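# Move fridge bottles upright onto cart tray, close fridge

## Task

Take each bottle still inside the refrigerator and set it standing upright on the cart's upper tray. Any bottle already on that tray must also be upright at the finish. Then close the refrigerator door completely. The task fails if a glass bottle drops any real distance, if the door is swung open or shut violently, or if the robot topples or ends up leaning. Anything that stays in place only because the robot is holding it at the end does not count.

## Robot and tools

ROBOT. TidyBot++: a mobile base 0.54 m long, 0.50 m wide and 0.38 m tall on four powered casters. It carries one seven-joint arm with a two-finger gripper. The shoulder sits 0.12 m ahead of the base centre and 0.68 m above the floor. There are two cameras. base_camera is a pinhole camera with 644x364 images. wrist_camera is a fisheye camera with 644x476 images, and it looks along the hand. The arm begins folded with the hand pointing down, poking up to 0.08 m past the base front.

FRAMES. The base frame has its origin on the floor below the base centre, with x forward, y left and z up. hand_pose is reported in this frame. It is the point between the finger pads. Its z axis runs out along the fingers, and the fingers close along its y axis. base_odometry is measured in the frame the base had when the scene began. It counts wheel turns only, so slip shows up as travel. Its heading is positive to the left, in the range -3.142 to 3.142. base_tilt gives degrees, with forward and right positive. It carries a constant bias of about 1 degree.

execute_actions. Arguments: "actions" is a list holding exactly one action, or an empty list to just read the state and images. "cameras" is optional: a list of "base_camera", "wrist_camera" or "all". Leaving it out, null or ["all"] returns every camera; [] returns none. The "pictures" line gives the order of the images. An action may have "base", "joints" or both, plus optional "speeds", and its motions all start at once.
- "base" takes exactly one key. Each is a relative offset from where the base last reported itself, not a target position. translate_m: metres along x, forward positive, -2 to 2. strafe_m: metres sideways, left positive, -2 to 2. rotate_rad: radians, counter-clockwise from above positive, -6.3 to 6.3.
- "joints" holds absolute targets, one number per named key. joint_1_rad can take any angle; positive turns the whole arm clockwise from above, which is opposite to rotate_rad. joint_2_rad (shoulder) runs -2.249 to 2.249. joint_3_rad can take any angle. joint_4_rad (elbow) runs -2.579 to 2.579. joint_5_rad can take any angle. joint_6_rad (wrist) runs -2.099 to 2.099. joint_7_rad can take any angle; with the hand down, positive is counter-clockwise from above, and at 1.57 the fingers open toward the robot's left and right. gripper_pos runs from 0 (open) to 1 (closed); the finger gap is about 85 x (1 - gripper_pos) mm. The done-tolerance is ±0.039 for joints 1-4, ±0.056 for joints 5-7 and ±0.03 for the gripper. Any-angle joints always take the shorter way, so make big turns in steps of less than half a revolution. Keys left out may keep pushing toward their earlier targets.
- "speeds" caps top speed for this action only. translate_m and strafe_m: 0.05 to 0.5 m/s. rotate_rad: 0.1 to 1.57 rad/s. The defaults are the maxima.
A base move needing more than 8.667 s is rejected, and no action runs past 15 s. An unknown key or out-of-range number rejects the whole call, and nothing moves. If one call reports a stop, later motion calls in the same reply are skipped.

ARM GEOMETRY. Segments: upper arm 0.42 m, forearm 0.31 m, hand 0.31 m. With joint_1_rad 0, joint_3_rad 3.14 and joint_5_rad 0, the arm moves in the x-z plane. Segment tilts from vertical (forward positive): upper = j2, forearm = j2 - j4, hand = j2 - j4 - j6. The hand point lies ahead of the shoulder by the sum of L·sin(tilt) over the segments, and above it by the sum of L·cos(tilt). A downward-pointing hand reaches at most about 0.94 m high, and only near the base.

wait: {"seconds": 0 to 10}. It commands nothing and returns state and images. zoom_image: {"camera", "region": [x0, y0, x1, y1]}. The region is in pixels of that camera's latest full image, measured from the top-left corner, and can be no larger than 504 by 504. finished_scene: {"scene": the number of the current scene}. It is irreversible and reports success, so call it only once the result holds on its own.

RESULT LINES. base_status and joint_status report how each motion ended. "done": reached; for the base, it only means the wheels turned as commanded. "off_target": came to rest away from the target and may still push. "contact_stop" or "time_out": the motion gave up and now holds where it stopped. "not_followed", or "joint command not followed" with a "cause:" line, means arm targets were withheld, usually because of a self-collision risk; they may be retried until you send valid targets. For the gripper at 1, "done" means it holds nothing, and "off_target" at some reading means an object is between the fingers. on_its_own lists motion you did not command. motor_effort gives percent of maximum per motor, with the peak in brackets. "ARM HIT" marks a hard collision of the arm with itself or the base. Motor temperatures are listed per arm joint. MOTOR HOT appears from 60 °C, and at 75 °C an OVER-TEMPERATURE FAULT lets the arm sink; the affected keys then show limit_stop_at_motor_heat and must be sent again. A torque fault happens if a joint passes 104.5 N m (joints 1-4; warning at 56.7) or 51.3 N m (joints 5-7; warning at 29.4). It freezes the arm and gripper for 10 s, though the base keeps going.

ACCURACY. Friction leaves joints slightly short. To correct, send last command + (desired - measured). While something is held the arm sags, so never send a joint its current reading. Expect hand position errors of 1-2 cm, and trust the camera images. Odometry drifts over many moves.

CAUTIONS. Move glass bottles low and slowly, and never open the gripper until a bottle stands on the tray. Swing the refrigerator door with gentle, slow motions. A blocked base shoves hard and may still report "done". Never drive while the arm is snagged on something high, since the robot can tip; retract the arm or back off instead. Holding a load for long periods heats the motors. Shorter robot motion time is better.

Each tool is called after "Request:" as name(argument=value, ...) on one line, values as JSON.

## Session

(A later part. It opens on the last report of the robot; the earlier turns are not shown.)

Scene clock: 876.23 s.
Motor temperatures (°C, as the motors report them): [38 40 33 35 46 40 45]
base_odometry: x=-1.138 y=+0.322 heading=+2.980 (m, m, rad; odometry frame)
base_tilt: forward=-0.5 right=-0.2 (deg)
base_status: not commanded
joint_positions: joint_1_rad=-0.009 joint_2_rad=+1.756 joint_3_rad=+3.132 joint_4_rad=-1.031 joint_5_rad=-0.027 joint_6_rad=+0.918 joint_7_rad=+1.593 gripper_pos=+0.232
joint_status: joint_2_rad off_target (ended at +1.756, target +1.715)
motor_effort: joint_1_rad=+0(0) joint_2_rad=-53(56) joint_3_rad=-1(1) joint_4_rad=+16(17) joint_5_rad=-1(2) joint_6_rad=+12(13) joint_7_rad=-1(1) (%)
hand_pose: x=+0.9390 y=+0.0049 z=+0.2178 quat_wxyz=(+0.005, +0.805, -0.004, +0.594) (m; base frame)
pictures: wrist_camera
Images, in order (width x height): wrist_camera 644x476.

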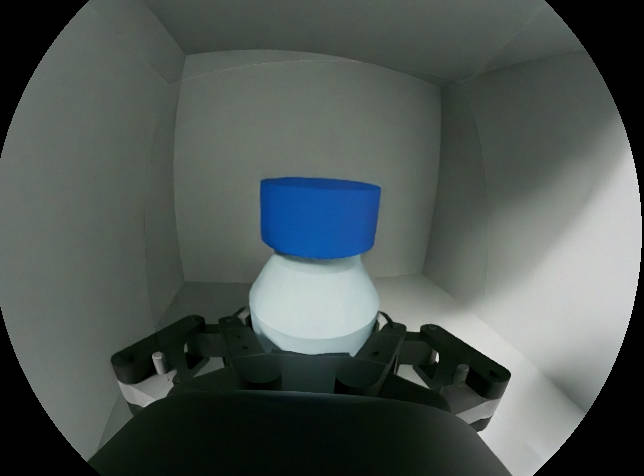

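Request:
execute_actions(actions=[{"base": {"translate_m": -0.42}, "speeds": {"translate_m": 0.3}}], cameras=["wrist_camera"])

Request:
execute_actions(actions=[{"base": {"translate_m": -0.36}, "joints": {"joint_2_rad": 0.75, "joint_4_rad": -1.8, "joint_6_rad": 0.7}, "speeds": {"translate_m": 0.3}}], cameras=["wrist_camera"])

Request:
execute_actions(actions=[{"base": {"rotate_rad": -1.70}, "joints": {"joint_2_rad": 0.16, "joint_4_rad": -1.22, "joint_6_rad": -0.45}, "speeds": {"rotate_rad": 0.7}}])

Scene clock: 885.47 s.
Motor temperatures (°C, as the motors report them): [38 41 33 35 46 40 45]
base_odometry: x=-0.723 y=+0.254 heading=+2.980 (m, m, rad; odometry frame)
base_tilt: forward=-0.4 right=-0.1 (deg)
base_status: done
joint_positions: joint_1_rad=-0.011 joint_2_rad=+1.753 joint_3_rad=+3.132 joint_4_rad=-1.032 joint_5_rad=-0.027 joint_6_rad=+0.918 joint_7_rad=+1.593 gripper_pos=+0.232
joint_status: not commanded
motor_effort: joint_1_rad=+0(4) joint_2_rad=-53(55) joint_3_rad=-1(2) joint_4_rad=+16(19) joint_5_rad=+0(2) joint_6_rad=+12(13) joint_7_rad=-1(1) (%)
hand_pose: x=+0.9400 y=+0.0063 z=+0.2200 quat_wxyz=(+0.004, +0.804, -0.003, +0.595) (m; base frame)
pictures: wrist_camera
Images, in order (width x height): wrist_camera 644x476.

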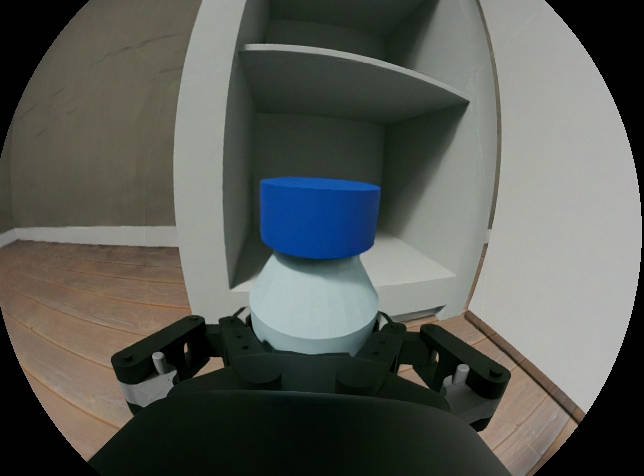

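Scene clock: 887.70 s.
Motor temperatures (°C, as the motors report them): [38 41 33 35 46 40 45]
base_odometry: x=-0.367 y=+0.197 heading=+2.980 (m, m, rad; odometry frame)
base_tilt: forward=-0.5 right=-0.2 (deg)
base_status: done
joint_positions: joint_1_rad=-0.011 joint_2_rad=+0.791 joint_3_rad=+3.132 joint_4_rad=-1.813 joint_5_rad=-0.027 joint_6_rad=+0.708 joint_7_rad=+1.593 gripper_pos=+0.232
joint_status: joint_2_rad off_target (ended at +0.791, target +0.750); the others done
motor_effort: joint_1_rad=+0(1) joint_2_rad=-46(57) joint_3_rad=-1(1) joint_4_rad=+20(21) joint_5_rad=-1(0) joint_6_rad=+12(13) joint_7_rad=-1(1) (%)
hand_pose: x=+0.8739 y=+0.0093 z=+0.6081 quat_wxyz=(+0.000, +0.812, +0.001, +0.583) (m; base frame)
pictures: wrist_camera
Images, in order (width x height): wrist_camera 644x476.

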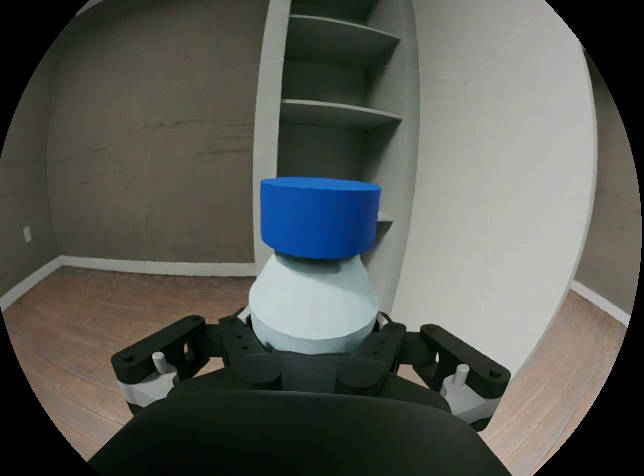

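Scene clock: 891.13 s.
Motor temperatures (°C, as the motors report them): [38 41 33 35 46 40 45]
base_odometry: x=-0.367 y=+0.197 heading=+1.280 (m, m, rad; odometry frame)
base_tilt: forward=-0.5 right=-0.1 (deg)
base_status: done
joint_positions: joint_1_rad=-0.009 joint_2_rad=+0.193 joint_3_rad=+3.142 joint_4_rad=-1.249 joint_5_rad=-0.027 joint_6_rad=-0.441 joint_7_rad=+1.593 gripper_pos=+0.232
joint_status: all done
motor_effort: joint_1_rad=+0(6) joint_2_rad=-33(50) joint_3_rad=+0(4) joint_4_rad=+31(31) joint_5_rad=-2(2) joint_6_rad=+13(14) joint_7_rad=-1(1) (%)
hand_pose: x=+0.8076 y=+0.0111 z=+1.0395 quat_wxyz=(-0.008, +0.808, +0.006, +0.589) (m; base frame)
pictures: base_camera, wrist_camera
Images, in order (width x height): base_camera 644x364, wrist_camera 644x476.

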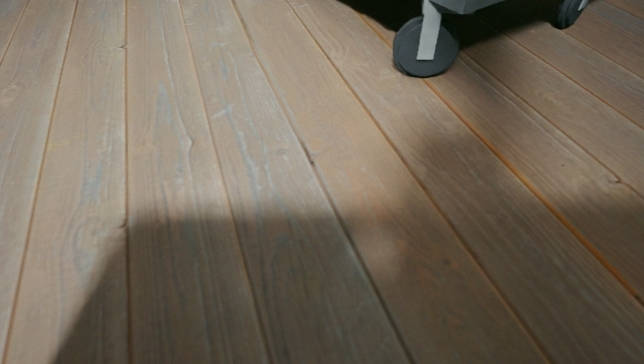

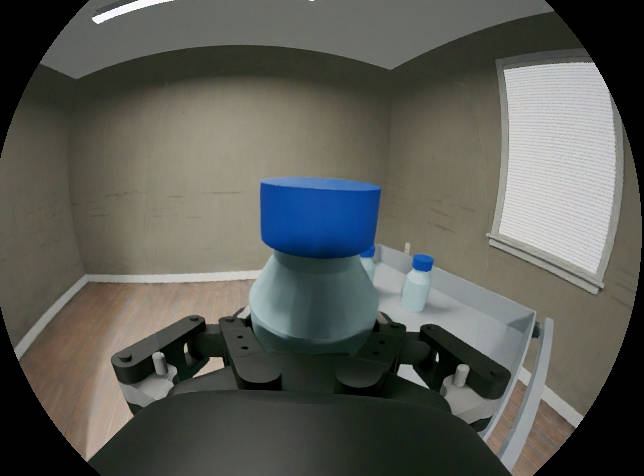

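Request:
execute_actions(actions=[])

Scene clock: 908.23 s.
Motor temperatures (°C, as the motors report them): [38 41 33 35 46 40 45]
base_odometry: x=-0.367 y=+0.197 heading=+1.280 (m, m, rad; odometry frame)
base_tilt: forward=-0.5 right=-0.1 (deg)
base_status: done
joint_positions: joint_1_rad=-0.009 joint_2_rad=+0.193 joint_3_rad=+3.142 joint_4_rad=-1.249 joint_5_rad=-0.027 joint_6_rad=-0.441 joint_7_rad=+1.593 gripper_pos=+0.232
joint_status: all done
motor_effort: joint_1_rad=+0(6) joint_2_rad=-34(50) joint_3_rad=+0(4) joint_4_rad=+30(31) joint_5_rad=-1(2) joint_6_rad=+12(14) joint_7_rad=-1(1) (%)
hand_pose: x=+0.8076 y=+0.0111 z=+1.0395 quat_wxyz=(-0.008, +0.808, +0.006, +0.589) (m; base frame)
pictures: base_camera, wrist_camera
Images, in order (width x height): base_camera 644x364, wrist_camera 644x476.

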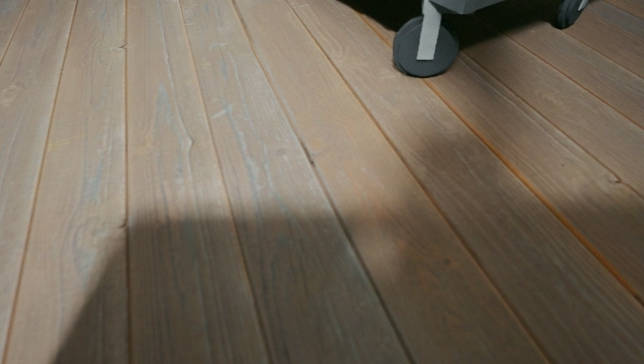

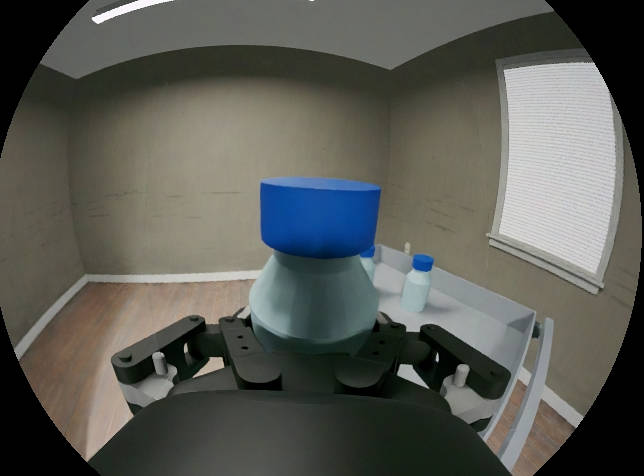

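Request:
execute_actions(actions=[{"base": {"translate_m": 0.32}, "joints": {"joint_1_rad": 0.45}, "speeds": {"translate_m": 0.25}}])

Scene clock: 942.60 s.
Motor temperatures (°C, as the motors report them): [38 40 33 35 46 40 45]
base_odometry: x=-0.275 y=+0.503 heading=+1.279 (m, m, rad; odometry frame)
base_tilt: forward=-0.5 right=-0.2 (deg)
base_status: done
joint_positions: joint_1_rad=+0.445 joint_2_rad=+0.194 joint_3_rad=+3.142 joint_4_rad=-1.249 joint_5_rad=-0.027 joint_6_rad=-0.444 joint_7_rad=+1.593 gripper_pos=+0.232
joint_status: all done
motor_effort: joint_1_rad=-1(3) joint_2_rad=-33(37) joint_3_rad=-1(3) joint_4_rad=+30(32) joint_5_rad=-1(2) joint_6_rad=+12(13) joint_7_rad=-1(1) (%)
hand_pose: x=+0.7427 y=-0.2922 z=+1.0380 quat_wxyz=(+0.125, +0.790, -0.176, +0.574) (m; base frame)
pictures: base_camera, wrist_camera
Images, in order (width x height): base_camera 644x364, wrist_camera 644x476.

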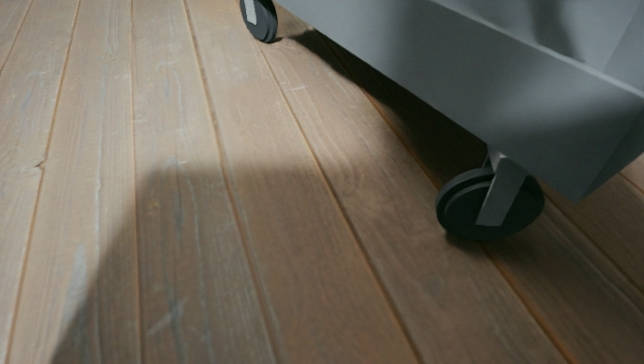

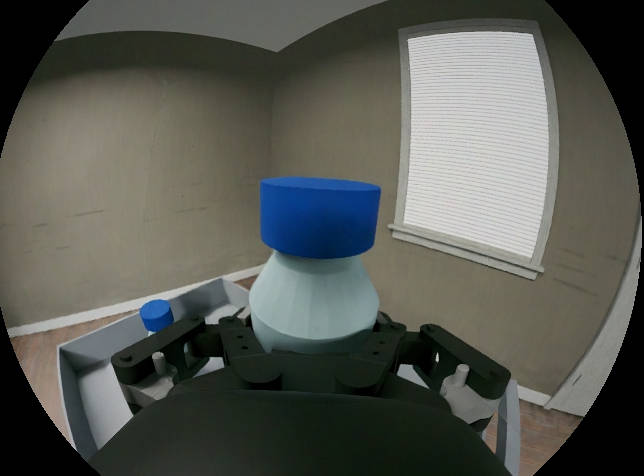

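Request:
execute_actions(actions=[{"joints": {"joint_1_rad": 0.475, "joint_2_rad": 0.09, "joint_4_rad": -1.57, "joint_6_rad": -0.15}}])

Scene clock: 965.10 s.
Motor temperatures (°C, as the motors report them): [38 40 33 35 46 40 45]
base_odometry: x=-0.275 y=+0.503 heading=+1.279 (m, m, rad; odometry frame)
base_tilt: forward=-0.4 right=-0.1 (deg)
base_status: not commanded
joint_positions: joint_1_rad=+0.464 joint_2_rad=+0.134 joint_3_rad=+3.142 joint_4_rad=-1.592 joint_5_rad=-0.027 joint_6_rad=-0.212 joint_7_rad=+1.593 gripper_pos=+0.232
joint_status: joint_2_rad off_target (ended at +0.134, target +0.090); joint_6_rad off_target (ended at -0.212, target -0.150); the others done
motor_effort: joint_1_rad=+0(0) joint_2_rad=-31(34) joint_3_rad=+0(0) joint_4_rad=+31(32) joint_5_rad=-1(1) joint_6_rad=+12(13) joint_7_rad=-1(1) (%)
hand_pose: x=+0.7079 y=-0.2919 z=+0.9386 quat_wxyz=(+0.127, +0.802, -0.190, +0.552) (m; base frame)
pictures: base_camera, wrist_camera
Images, in order (width x height): base_camera 644x364, wrist_camera 644x476.

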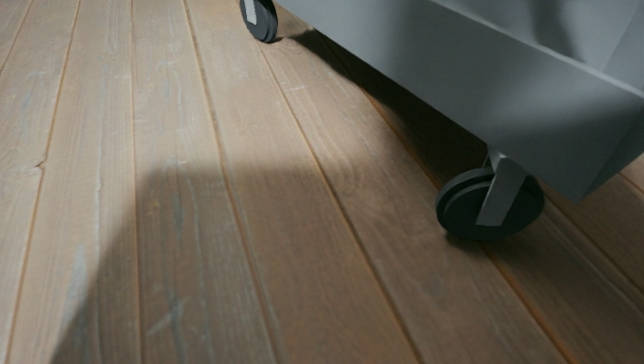

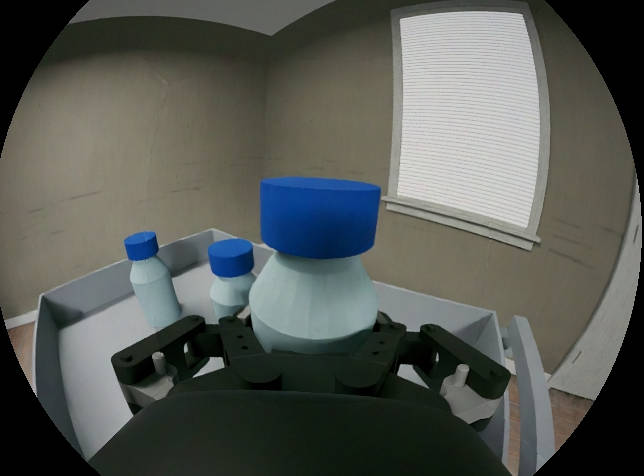

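Request:
execute_actions(actions=[{"joints": {"joint_4_rad": -1.70, "joint_6_rad": 0.165}}], cameras=[])

Request:
execute_actions(actions=[{"joints": {"joint_2_rad": 0.15, "joint_4_rad": -1.78}}], cameras=["wrist_camera"])

Scene clock: 985.67 s.
Motor temperatures (°C, as the motors report them): [38 40 33 35 46 40 45]
base_odometry: x=-0.275 y=+0.503 heading=+1.279 (m, m, rad; odometry frame)
base_tilt: forward=-0.4 right=-0.1 (deg)
base_status: not commanded
joint_positions: joint_1_rad=+0.464 joint_2_rad=+0.133 joint_3_rad=+3.142 joint_4_rad=-1.720 joint_5_rad=-0.027 joint_6_rad=+0.106 joint_7_rad=+1.593 gripper_pos=+0.232
joint_status: joint_6_rad off_target (ended at +0.106, target +0.165); the others done
motor_effort: joint_1_rad=+0(0) joint_2_rad=-31(32) joint_3_rad=+0(0) joint_4_rad=+30(31) joint_5_rad=+0(1) joint_6_rad=+13(13) joint_7_rad=-1(1) (%)
hand_pose: x=+0.7129 y=-0.2974 z=+0.9567 quat_wxyz=(+0.148, +0.745, -0.179, +0.625) (m; base frame)
pictures: none
No camera images: the call's "cameras" was empty. Leave "cameras" out to get every camera's image.

Scene clock: 986.67 s.
Motor temperatures (°C, as the motors report them): [38 40 33 35 46 40 45]
base_odometry: x=-0.275 y=+0.503 heading=+1.279 (m, m, rad; odometry frame)
base_tilt: forward=-0.4 right=-0.1 (deg)
base_status: not commanded
joint_positions: joint_1_rad=+0.464 joint_2_rad=+0.182 joint_3_rad=+3.142 joint_4_rad=-1.806 joint_5_rad=-0.027 joint_6_rad=+0.109 joint_7_rad=+1.593 gripper_pos=+0.232
joint_status: all done
motor_effort: joint_1_rad=+0(0) joint_2_rad=-32(35) joint_3_rad=+0(0) joint_4_rad=+29(32) joint_5_rad=-2(1) joint_6_rad=+12(14) joint_7_rad=-1(1) (%)
hand_pose: x=+0.7092 y=-0.2956 z=+0.8735 quat_wxyz=(+0.136, +0.785, -0.189, +0.574) (m; base frame)
pictures: wrist_camera
Images, in order (width x height): wrist_camera 644x476.

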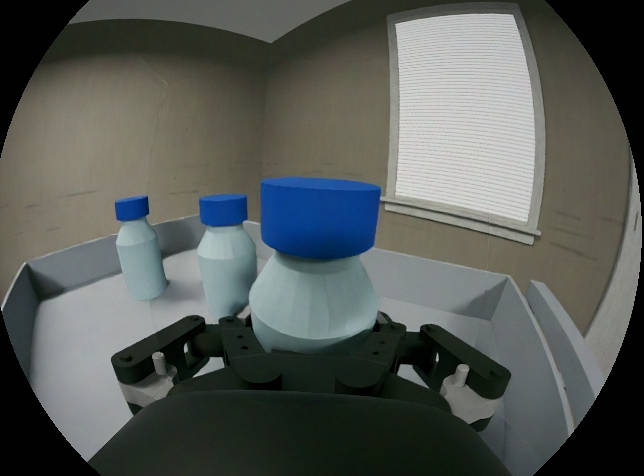

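Request:
execute_actions(actions=[{"joints": {"joint_2_rad": 0.185}}], cameras=["wrist_camera"])

Scene clock: 993.27 s.
Motor temperatures (°C, as the motors report them): [38 40 33 35 46 40 45]
base_odometry: x=-0.275 y=+0.503 heading=+1.279 (m, m, rad; odometry frame)
base_tilt: forward=-0.4 right=-0.1 (deg)
base_status: not commanded
joint_positions: joint_1_rad=+0.464 joint_2_rad=+0.208 joint_3_rad=+3.142 joint_4_rad=-1.806 joint_5_rad=-0.027 joint_6_rad=+0.109 joint_7_rad=+1.593 gripper_pos=+0.232
joint_status: all done
motor_effort: joint_1_rad=+0(0) joint_2_rad=-32(34) joint_3_rad=+0(0) joint_4_rad=+29(29) joint_5_rad=-1(1) joint_6_rad=+12(13) joint_7_rad=-1(1) (%)
hand_pose: x=+0.7134 y=-0.2977 z=+0.8563 quat_wxyz=(+0.133, +0.792, -0.190, +0.564) (m; base frame)
pictures: wrist_camera
Images, in order (width x height): wrist_camera 644x476.

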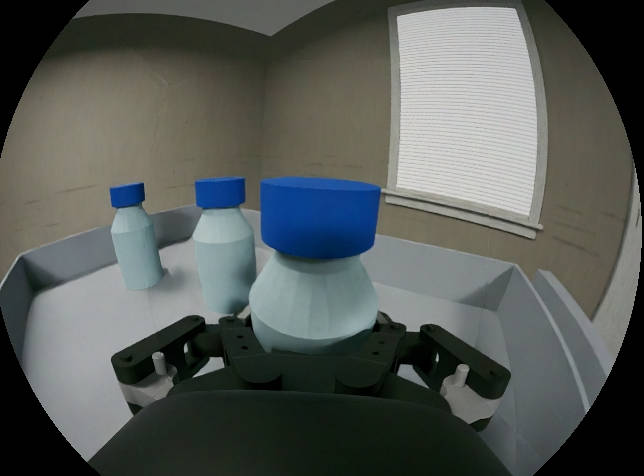

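Request:
execute_actions(actions=[{"joints": {"joint_2_rad": 0.208}}], cameras=["wrist_camera"])

Scene clock: 997.70 s.
Motor temperatures (°C, as the motors report them): [38 40 33 35 46 40 45]
base_odometry: x=-0.275 y=+0.503 heading=+1.279 (m, m, rad; odometry frame)
base_tilt: forward=-0.4 right=-0.2 (deg)
base_status: not commanded
joint_positions: joint_1_rad=+0.464 joint_2_rad=+0.220 joint_3_rad=+3.142 joint_4_rad=-1.806 joint_5_rad=-0.027 joint_6_rad=+0.112 joint_7_rad=+1.594 gripper_pos=+0.232
joint_status: all done
motor_effort: joint_1_rad=+0(0) joint_2_rad=-32(34) joint_3_rad=+0(0) joint_4_rad=+27(29) joint_5_rad=-2(2) joint_6_rad=+11(13) joint_7_rad=-1(1) (%)
hand_pose: x=+0.7157 y=-0.2989 z=+0.8493 quat_wxyz=(+0.133, +0.795, -0.191, +0.560) (m; base frame)
pictures: wrist_camera
Images, in order (width x height): wrist_camera 644x476.

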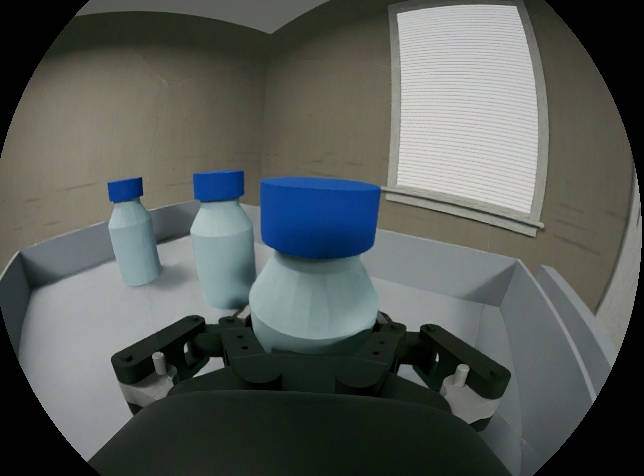

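Request:
execute_actions(actions=[{"joints": {"joint_2_rad": 0.225}}], cameras=["wrist_camera"])

Scene clock: 1003.53 s.
Motor temperatures (°C, as the motors report them): [38 40 33 35 46 40 45]
base_odometry: x=-0.275 y=+0.503 heading=+1.279 (m, m, rad; odometry frame)
base_tilt: forward=-0.3 right=-0.2 (deg)
base_status: not commanded
joint_positions: joint_1_rad=+0.464 joint_2_rad=+0.223 joint_3_rad=+3.142 joint_4_rad=-1.805 joint_5_rad=-0.027 joint_6_rad=+0.115 joint_7_rad=+1.594 gripper_pos=+0.232
joint_status: all done
motor_effort: joint_1_rad=+0(0) joint_2_rad=-30(32) joint_3_rad=+0(0) joint_4_rad=+26(27) joint_5_rad=-1(1) joint_6_rad=+11(11) joint_7_rad=-1(1) (%)
hand_pose: x=+0.7167 y=-0.2995 z=+0.8492 quat_wxyz=(+0.133, +0.794, -0.191, +0.561) (m; base frame)
pictures: wrist_camera
Images, in order (width x height): wrist_camera 644x476.

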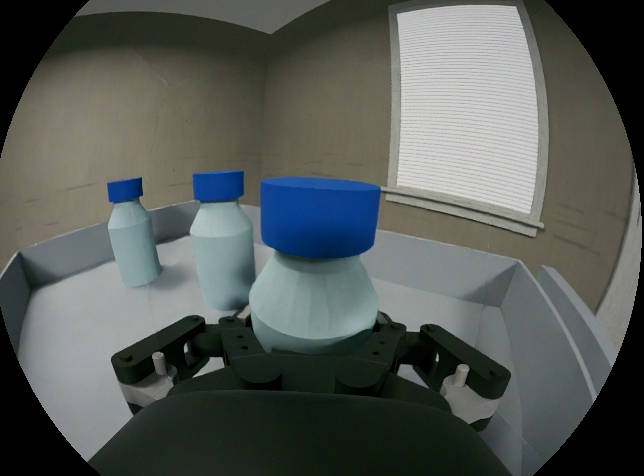

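Request:
execute_actions(actions=[{"joints": {"gripper_pos": 0.0, "joint_4_rad": -1.80, "joint_6_rad": 0.125}}], cameras=["wrist_camera"])

Scene clock: 1010.20 s.
Motor temperatures (°C, as the motors report them): [38 40 33 35 46 40 45]
base_odometry: x=-0.275 y=+0.503 heading=+1.279 (m, m, rad; odometry frame)
base_tilt: forward=-0.4 right=-0.1 (deg)
base_status: not commanded
joint_positions: joint_1_rad=+0.464 joint_2_rad=+0.223 joint_3_rad=+3.142 joint_4_rad=-1.805 joint_5_rad=-0.027 joint_6_rad=+0.115 joint_7_rad=+1.594 gripper_pos=+0.000
joint_status: all done
motor_effort: joint_1_rad=+0(0) joint_2_rad=-28(30) joint_3_rad=+0(0) joint_4_rad=+23(26) joint_5_rad=-1(1) joint_6_rad=+8(10) joint_7_rad=-1(1) (%)
hand_pose: x=+0.7167 y=-0.2994 z=+0.8489 quat_wxyz=(+0.133, +0.795, -0.191, +0.561) (m; base frame)
pictures: wrist_camera
Images, in order (width x height): wrist_camera 644x476.

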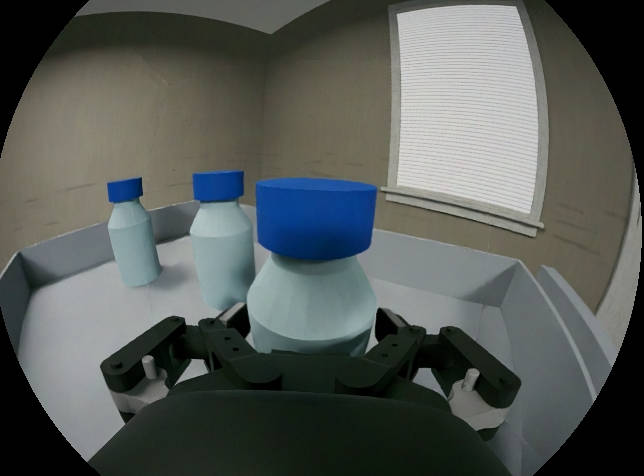

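Request:
execute_actions(actions=[{"joints": {"joint_2_rad": -0.05}}], cameras=["wrist_camera"])

Scene clock: 1020.77 s.
Motor temperatures (°C, as the motors report them): [38 40 33 35 46 40 45]
base_odometry: x=-0.275 y=+0.503 heading=+1.279 (m, m, rad; odometry frame)
base_tilt: forward=-0.5 right=-0.2 (deg)
base_status: not commanded
joint_positions: joint_1_rad=+0.464 joint_2_rad=-0.055 joint_3_rad=+3.142 joint_4_rad=-1.803 joint_5_rad=-0.027 joint_6_rad=+0.115 joint_7_rad=+1.594 gripper_pos=+0.000
joint_status: all done
motor_effort: joint_1_rad=+0(0) joint_2_rad=-19(31) joint_3_rad=+0(0) joint_4_rad=+25(25) joint_5_rad=-1(1) joint_6_rad=+9(10) joint_7_rad=-1(1) (%)
hand_pose: x=+0.6528 y=-0.2674 z=+1.0270 quat_wxyz=(+0.157, +0.709, -0.170, +0.666) (m; base frame)
pictures: wrist_camera
Images, in order (width x height): wrist_camera 644x476.

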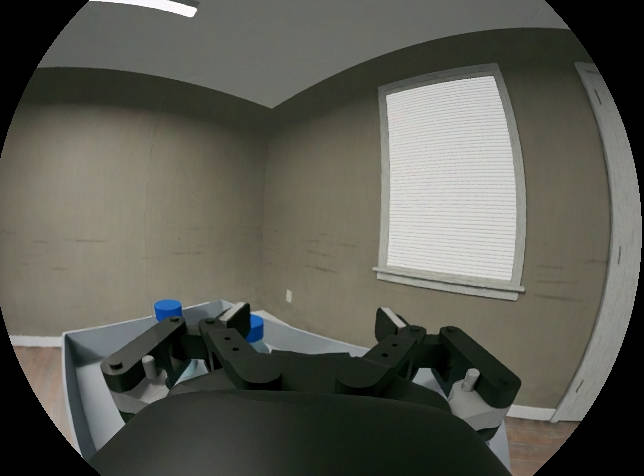

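Request:
execute_actions(actions=[{"base": {"strafe_m": 0.2}, "joints": {"joint_1_rad": -1.86, "joint_2_rad": -0.15, "gripper_pos": 1.0}, "speeds": {"strafe_m": 0.25}}])

Scene clock: 1092.00 s.
Motor temperatures (°C, as the motors report them): [38 39 33 35 46 40 45]
base_odometry: x=-0.467 y=+0.561 heading=+1.279 (m, m, rad; odometry frame)
base_tilt: forward=-0.4 right=-0.2 (deg)
base_status: done
joint_positions: joint_1_rad=-1.853 joint_2_rad=-0.135 joint_3_rad=+3.142 joint_4_rad=-1.803 joint_5_rad=-0.027 joint_6_rad=+0.115 joint_7_rad=+1.594 gripper_pos=+0.999
joint_status: all done
motor_effort: joint_1_rad=+0(2) joint_2_rad=-16(21) joint_3_rad=+0(2) joint_4_rad=+25(25) joint_5_rad=-1(0) joint_6_rad=+9(9) joint_7_rad=-1(1) (%)
hand_pose: x=-0.0389 y=+0.5453 z=+1.0735 quat_wxyz=(-0.570, +0.423, +0.559, +0.428) (m; base frame)
pictures: base_camera, wrist_camera
Images, in order (width x height): base_camera 644x364, wrist_camera 644x476.

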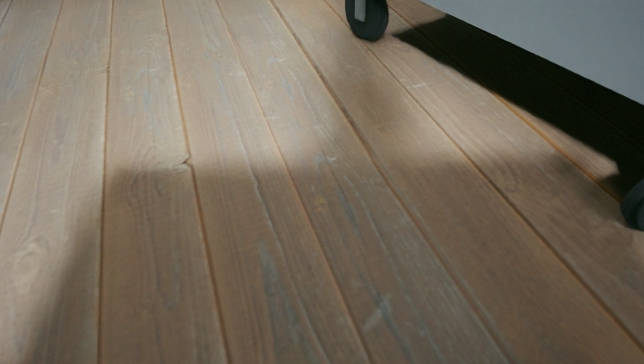

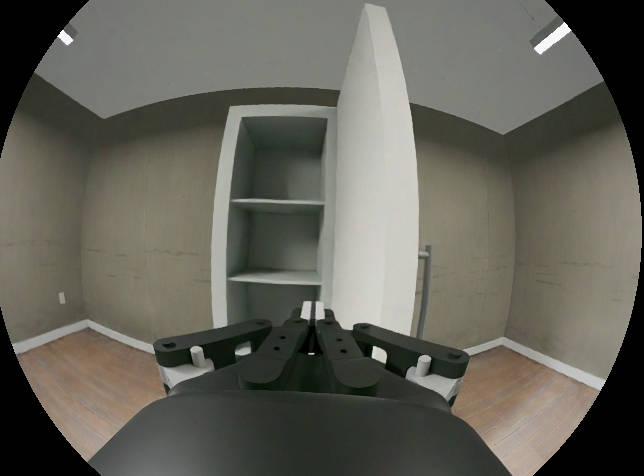

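Request:
execute_actions(actions=[{"base": {"rotate_rad": 0.70}, "joints": {"joint_1_rad": -1.16, "joint_6_rad": -0.55}, "speeds": {"rotate_rad": 1.0}}])

Scene clock: 1121.47 s.
Motor temperatures (°C, as the motors report them): [38 38 33 35 46 40 45]
base_odometry: x=-0.467 y=+0.561 heading=+1.978 (m, m, rad; odometry frame)
base_tilt: forward=-0.5 right=-0.1 (deg)
base_status: done
joint_positions: joint_1_rad=-1.166 joint_2_rad=-0.142 joint_3_rad=+3.142 joint_4_rad=-1.803 joint_5_rad=-0.027 joint_6_rad=-0.517 joint_7_rad=+1.594 gripper_pos=+0.999
joint_status: all done
motor_effort: joint_1_rad=+0(3) joint_2_rad=-16(17) joint_3_rad=+0(3) joint_4_rad=+24(26) joint_5_rad=-2(2) joint_6_rad=+7(9) joint_7_rad=-1(1) (%)
hand_pose: x=+0.3149 y=+0.4701 z=+0.8923 quat_wxyz=(-0.260, +0.738, +0.490, +0.383) (m; base frame)
pictures: base_camera, wrist_camera
Images, in order (width x height): base_camera 644x364, wrist_camera 644x476.

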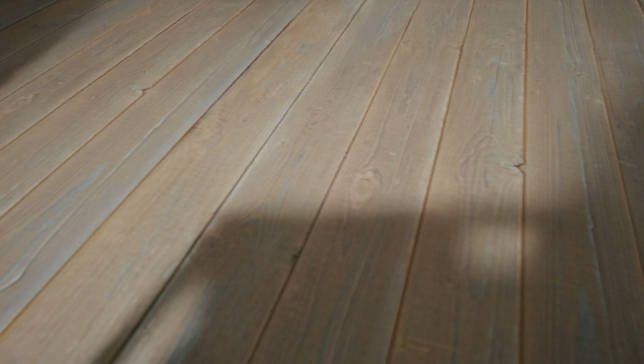

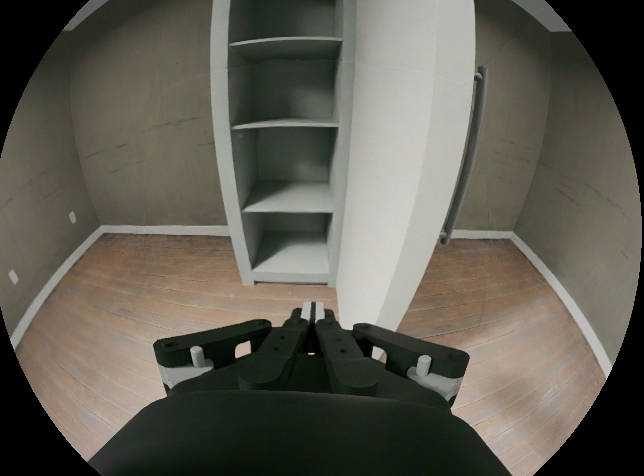

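Request:
execute_actions(actions=[{"base": {"translate_m": 1.12}, "joints": {"joint_1_rad": 0.0, "joint_2_rad": 1.22, "joint_4_rad": -2.10, "joint_6_rad": 1.53}, "speeds": {"translate_m": 0.45}}])

Scene clock: 1201.23 s.
Motor temperatures (°C, as the motors report them): [38 38 33 35 46 40 45]
base_odometry: x=-0.912 y=+1.589 heading=+1.979 (m, m, rad; odometry frame)
base_tilt: forward=-0.4 right=-0.1 (deg)
base_status: done
joint_positions: joint_1_rad=-0.005 joint_2_rad=+1.213 joint_3_rad=+3.142 joint_4_rad=-2.088 joint_5_rad=-0.027 joint_6_rad=+1.496 joint_7_rad=+1.594 gripper_pos=+0.999
joint_status: all done
motor_effort: joint_1_rad=+0(2) joint_2_rad=-37(39) joint_3_rad=-1(2) joint_4_rad=+3(26) joint_5_rad=-1(1) joint_6_rad=+9(9) joint_7_rad=-1(1) (%)
hand_pose: x=+0.7660 y=-0.0040 z=+0.4465 quat_wxyz=(+0.016, +0.785, +0.002, +0.620) (m; base frame)
pictures: base_camera, wrist_camera
Images, in order (width x height): base_camera 644x364, wrist_camera 644x476.

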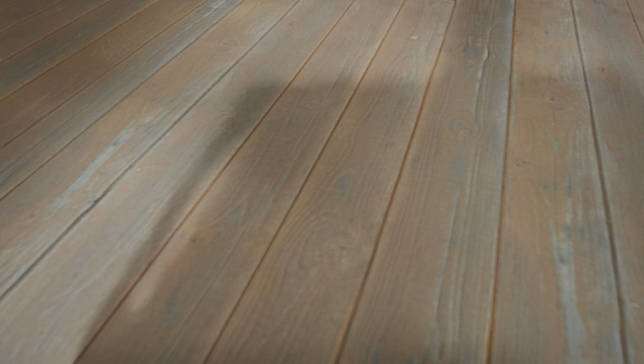

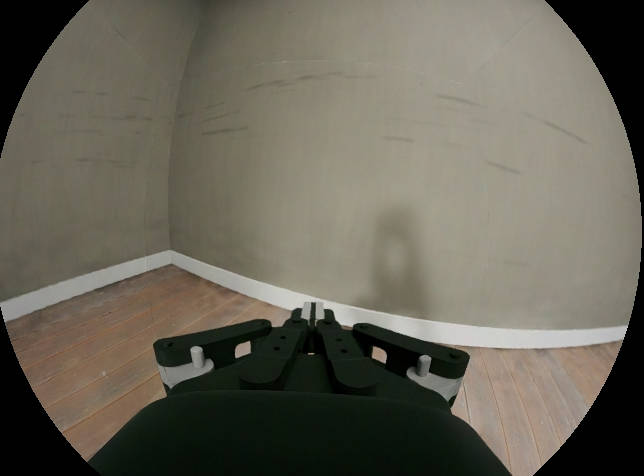

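Request:
execute_actions(actions=[{"base": {"rotate_rad": 2.07}, "speeds": {"rotate_rad": 1.3}}])

Scene clock: 1207.97 s.
Motor temperatures (°C, as the motors report them): [38 38 33 35 46 40 45]
base_odometry: x=-0.912 y=+1.589 heading=-2.234 (m, m, rad; odometry frame)
base_tilt: forward=-0.5 right=-0.1 (deg)
base_status: done
joint_positions: joint_1_rad=-0.003 joint_2_rad=+1.213 joint_3_rad=+3.142 joint_4_rad=-2.088 joint_5_rad=-0.027 joint_6_rad=+1.496 joint_7_rad=+1.594 gripper_pos=+0.999
joint_status: not commanded
motor_effort: joint_1_rad=+0(4) joint_2_rad=-37(37) joint_3_rad=+0(3) joint_4_rad=+3(3) joint_5_rad=-2(3) joint_6_rad=+8(9) joint_7_rad=-1(1) (%)
hand_pose: x=+0.7659 y=-0.0054 z=+0.4465 quat_wxyz=(+0.016, +0.785, +0.001, +0.620) (m; base frame)
pictures: base_camera, wrist_camera
Images, in order (width x height): base_camera 644x364, wrist_camera 644x476.

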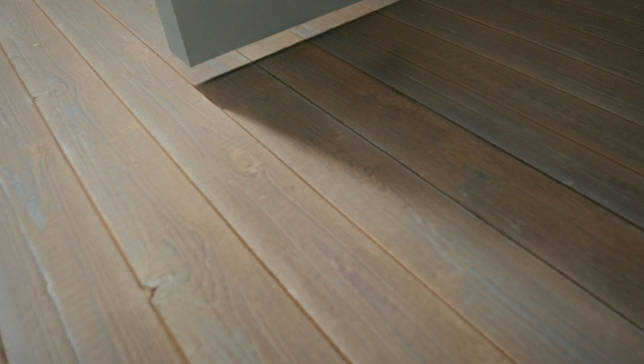

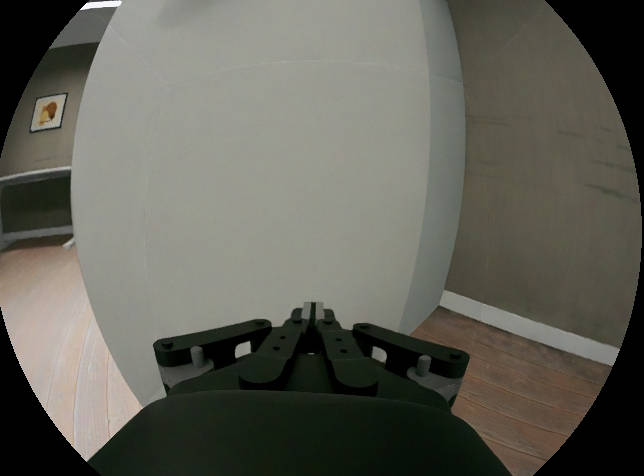

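Request:
execute_actions(actions=[{"base": {"translate_m": 0.13}, "speeds": {"translate_m": 0.2}}])

Request:
execute_actions(actions=[{"base": {"translate_m": 0.30}, "speeds": {"translate_m": 0.09}}])

Scene clock: 1223.70 s.
Motor temperatures (°C, as the motors report them): [38 38 33 35 46 40 45]
base_odometry: x=-0.992 y=+1.486 heading=-2.233 (m, m, rad; odometry frame)
base_tilt: forward=-0.5 right=-0.2 (deg)
base_status: done
joint_positions: joint_1_rad=-0.002 joint_2_rad=+1.214 joint_3_rad=+3.142 joint_4_rad=-2.097 joint_5_rad=-0.027 joint_6_rad=+1.497 joint_7_rad=+1.594 gripper_pos=+0.999
joint_status: not commanded
motor_effort: joint_1_rad=-1(2) joint_2_rad=-37(40) joint_3_rad=-1(3) joint_4_rad=+3(8) joint_5_rad=-1(2) joint_6_rad=+8(9) joint_7_rad=-1(1) (%)
hand_pose: x=+0.7625 y=-0.0064 z=+0.4441 quat_wxyz=(+0.017, +0.788, +0.001, +0.616) (m; base frame)
pictures: base_camera, wrist_camera
Images, in order (width x height): base_camera 644x364, wrist_camera 644x476.

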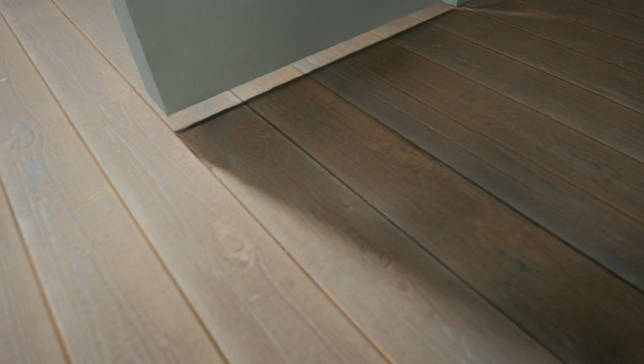

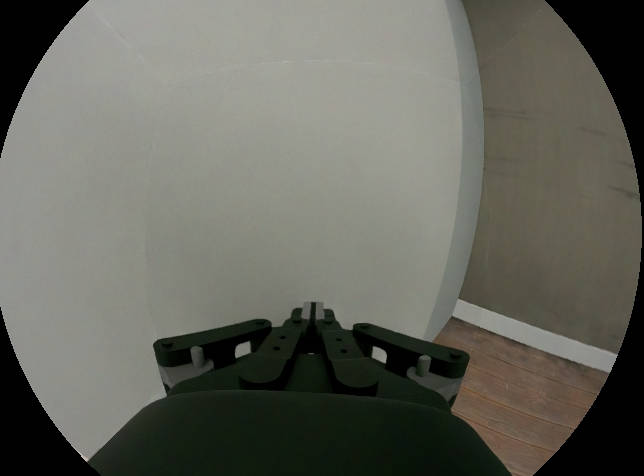

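Scene clock: 1227.53 s.
Motor temperatures (°C, as the motors report them): [38 38 33 35 46 40 45]
base_odometry: x=-1.177 y=+1.250 heading=-2.232 (m, m, rad; odometry frame)
base_tilt: forward=-0.5 right=-0.2 (deg)
base_status: done
joint_positions: joint_1_rad=+0.003 joint_2_rad=+1.217 joint_3_rad=+3.142 joint_4_rad=-2.105 joint_5_rad=-0.027 joint_6_rad=+1.497 joint_7_rad=+1.594 gripper_pos=+0.999
joint_status: not commanded
motor_effort: joint_1_rad=+0(4) joint_2_rad=-37(39) joint_3_rad=-1(3) joint_4_rad=+3(12) joint_5_rad=-2(2) joint_6_rad=+9(10) joint_7_rad=-1(1) (%)
hand_pose: x=+0.7585 y=-0.0092 z=+0.4400 quat_wxyz=(+0.018, +0.791, -0.001, +0.612) (m; base frame)
pictures: base_camera, wrist_camera
Images, in order (width x height): base_camera 644x364, wrist_camera 644x476.

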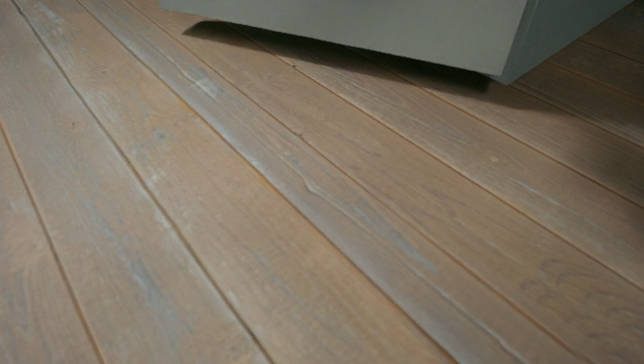

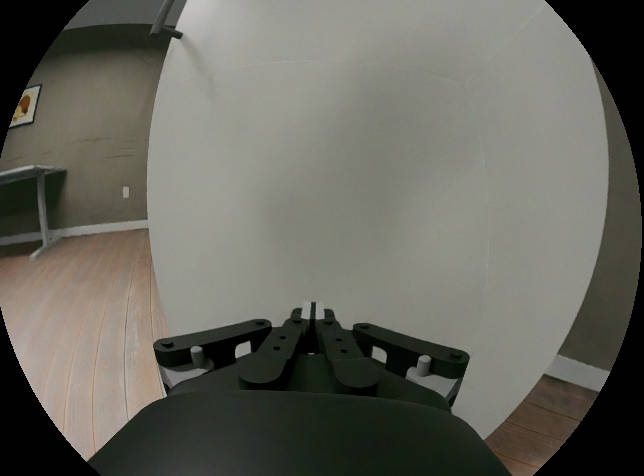

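Request:
execute_actions(actions=[{"base": {"translate_m": 0.15}, "speeds": {"translate_m": 0.07}}])

Scene clock: 1235.00 s.
Motor temperatures (°C, as the motors report them): [38 38 33 35 46 40 45]
base_odometry: x=-1.269 y=+1.131 heading=-2.231 (m, m, rad; odometry frame)
base_tilt: forward=-0.4 right=-0.1 (deg)
base_status: done
joint_positions: joint_1_rad=+0.003 joint_2_rad=+1.217 joint_3_rad=+3.142 joint_4_rad=-2.104 joint_5_rad=-0.027 joint_6_rad=+1.497 joint_7_rad=+1.594 gripper_pos=+0.999
joint_status: not commanded
motor_effort: joint_1_rad=+0(1) joint_2_rad=-36(38) joint_3_rad=-1(1) joint_4_rad=+3(4) joint_5_rad=-1(1) joint_6_rad=+9(9) joint_7_rad=-1(1) (%)
hand_pose: x=+0.7587 y=-0.0092 z=+0.4401 quat_wxyz=(+0.018, +0.791, -0.001, +0.612) (m; base frame)
pictures: base_camera, wrist_camera
Images, in order (width x height): base_camera 644x364, wrist_camera 644x476.

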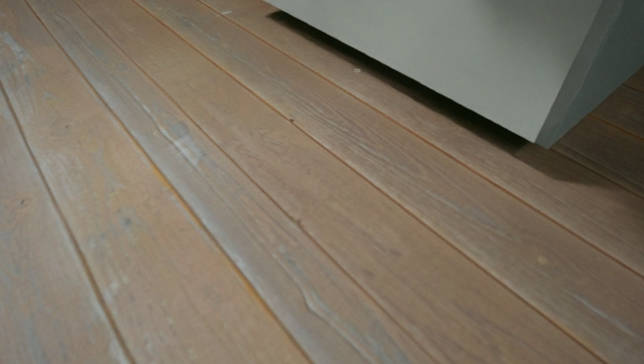

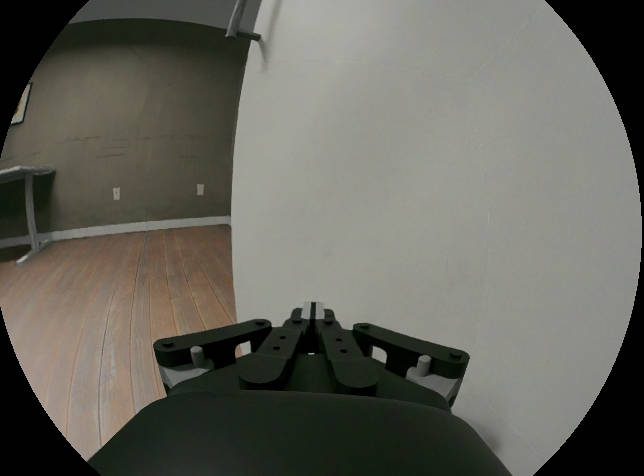

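Request:
execute_actions(actions=[{"base": {"translate_m": 0.05}, "speeds": {"translate_m": 0.05}}])

Scene clock: 1243.97 s.
Motor temperatures (°C, as the motors report them): [38 38 33 35 46 40 45]
base_odometry: x=-1.300 y=+1.091 heading=-2.230 (m, m, rad; odometry frame)
base_tilt: forward=-0.5 right=-0.1 (deg)
base_status: done
joint_positions: joint_1_rad=+0.003 joint_2_rad=+1.217 joint_3_rad=+3.142 joint_4_rad=-2.104 joint_5_rad=-0.027 joint_6_rad=+1.497 joint_7_rad=+1.594 gripper_pos=+0.999
joint_status: not commanded
motor_effort: joint_1_rad=+0(1) joint_2_rad=-37(38) joint_3_rad=-1(1) joint_4_rad=+3(4) joint_5_rad=-1(1) joint_6_rad=+10(10) joint_7_rad=-1(1) (%)
hand_pose: x=+0.7588 y=-0.0092 z=+0.4402 quat_wxyz=(+0.018, +0.791, -0.001, +0.612) (m; base frame)
pictures: base_camera, wrist_camera
Images, in order (width x height): base_camera 644x364, wrist_camera 644x476.

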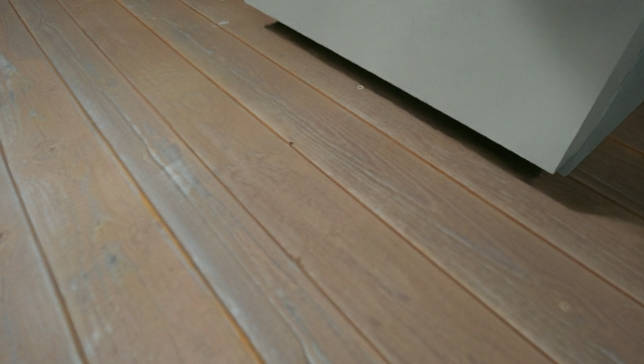

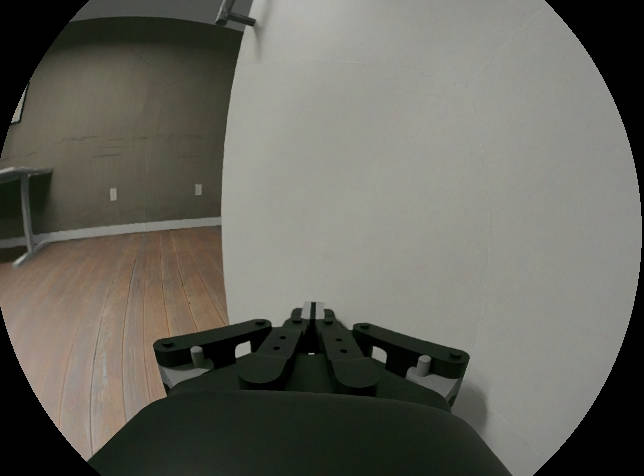

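Request:
execute_actions(actions=[{"base": {"translate_m": 0.03}, "speeds": {"translate_m": 0.05}}])

Scene clock: 1249.33 s.
Motor temperatures (°C, as the motors report them): [38 38 33 35 46 40 45]
base_odometry: x=-1.318 y=+1.067 heading=-2.230 (m, m, rad; odometry frame)
base_tilt: forward=-0.4 right=-0.3 (deg)
base_status: done
joint_positions: joint_1_rad=-0.014 joint_2_rad=+1.219 joint_3_rad=+3.142 joint_4_rad=-2.113 joint_5_rad=-0.014 joint_6_rad=+1.497 joint_7_rad=+1.594 gripper_pos=+0.999
joint_status: not commanded
motor_effort: joint_1_rad=+3(4) joint_2_rad=-38(39) joint_3_rad=+1(3) joint_4_rad=+6(9) joint_5_rad=-3(6) joint_6_rad=+10(10) joint_7_rad=-1(1) (%)
hand_pose: x=+0.7550 y=+0.0052 z=+0.4370 quat_wxyz=(+0.009, +0.794, +0.010, +0.608) (m; base frame)
pictures: base_camera, wrist_camera
Images, in order (width x height): base_camera 644x364, wrist_camera 644x476.

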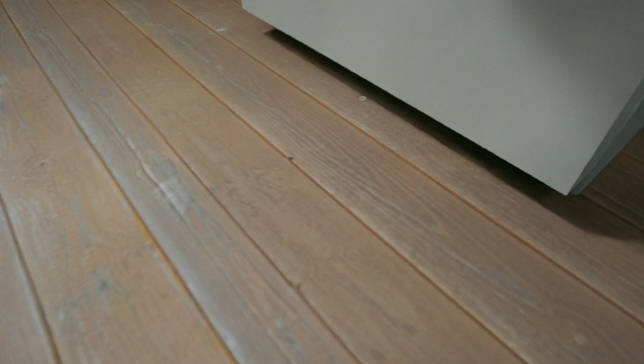

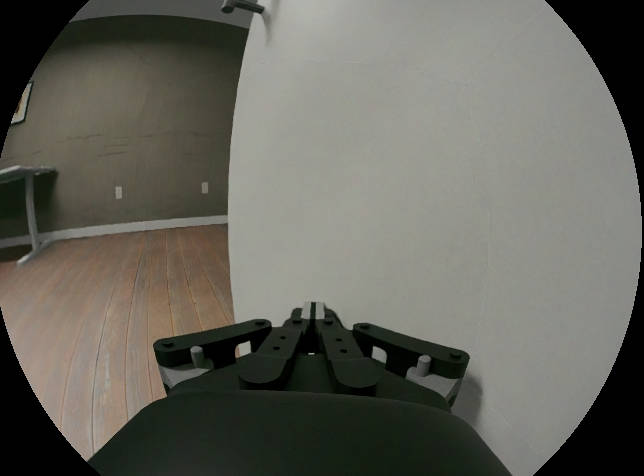

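Request:
execute_actions(actions=[{"base": {"translate_m": -0.2}, "joints": {"joint_1_rad": -1.0}, "speeds": {"translate_m": 0.3}}], cameras=["base_camera"])

Request:
execute_actions(actions=[{"joints": {"joint_1_rad": -2.3, "joint_2_rad": 0.1, "joint_4_rad": -1.5, "joint_6_rad": -0.15}}])

Scene clock: 1266.33 s.
Motor temperatures (°C, as the motors report them): [38 39 33 35 46 40 45]
base_odometry: x=-1.195 y=+1.226 heading=-2.228 (m, m, rad; odometry frame)
base_tilt: forward=-0.5 right=-0.1 (deg)
base_status: done
joint_positions: joint_1_rad=-0.997 joint_2_rad=+1.219 joint_3_rad=+3.142 joint_4_rad=-2.100 joint_5_rad=-0.014 joint_6_rad=+1.498 joint_7_rad=+1.594 gripper_pos=+0.999
joint_status: all done
motor_effort: joint_1_rad=+0(4) joint_2_rad=-36(38) joint_3_rad=+0(2) joint_4_rad=+3(5) joint_5_rad=-1(3) joint_6_rad=+9(10) joint_7_rad=-1(1) (%)
hand_pose: x=+0.4698 y=+0.5366 z=+0.4403 quat_wxyz=(-0.282, +0.692, +0.381, +0.545) (m; base frame)
pictures: base_camera
Images, in order (width x height): base_camera 644x364.

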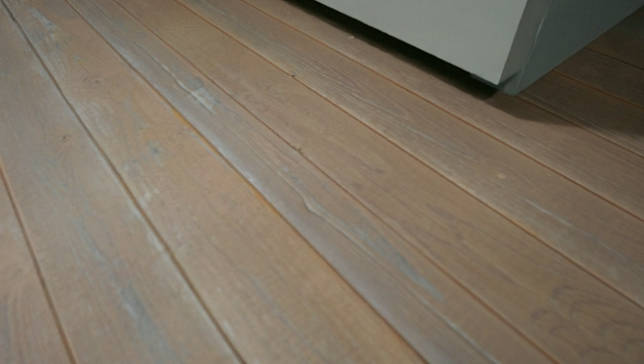

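Scene clock: 1268.93 s.
Motor temperatures (°C, as the motors report them): [38 39 33 35 46 40 45]
base_odometry: x=-1.195 y=+1.226 heading=-2.229 (m, m, rad; odometry frame)
base_tilt: forward=-0.5 right=-0.2 (deg)
base_status: not commanded
joint_positions: joint_1_rad=-2.294 joint_2_rad=+0.100 joint_3_rad=+3.142 joint_4_rad=-1.510 joint_5_rad=-0.014 joint_6_rad=-0.115 joint_7_rad=+1.594 gripper_pos=+0.999
joint_status: all done
motor_effort: joint_1_rad=+0(3) joint_2_rad=-26(41) joint_3_rad=+0(2) joint_4_rad=+25(25) joint_5_rad=+0(0) joint_6_rad=+9(8) joint_7_rad=-1(1) (%)
hand_pose: x=-0.3214 y=+0.4965 z=+1.0406 quat_wxyz=(-0.592, +0.309, +0.694, +0.270) (m; base frame)
pictures: base_camera, wrist_camera
Images, in order (width x height): base_camera 644x364, wrist_camera 644x476.

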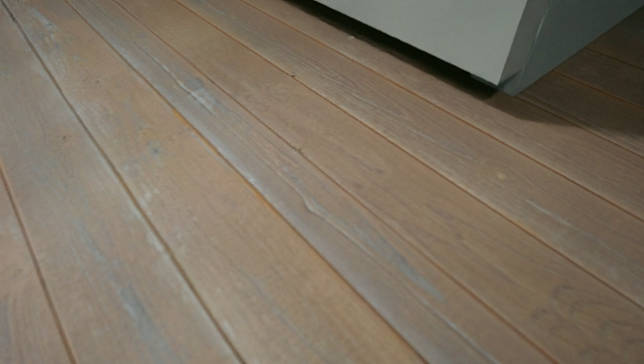

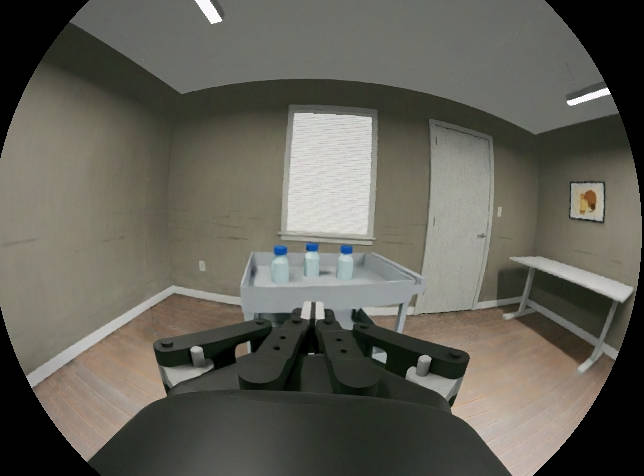

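Request:
finished_scene(scene=1)

The scene is finished: the task was done.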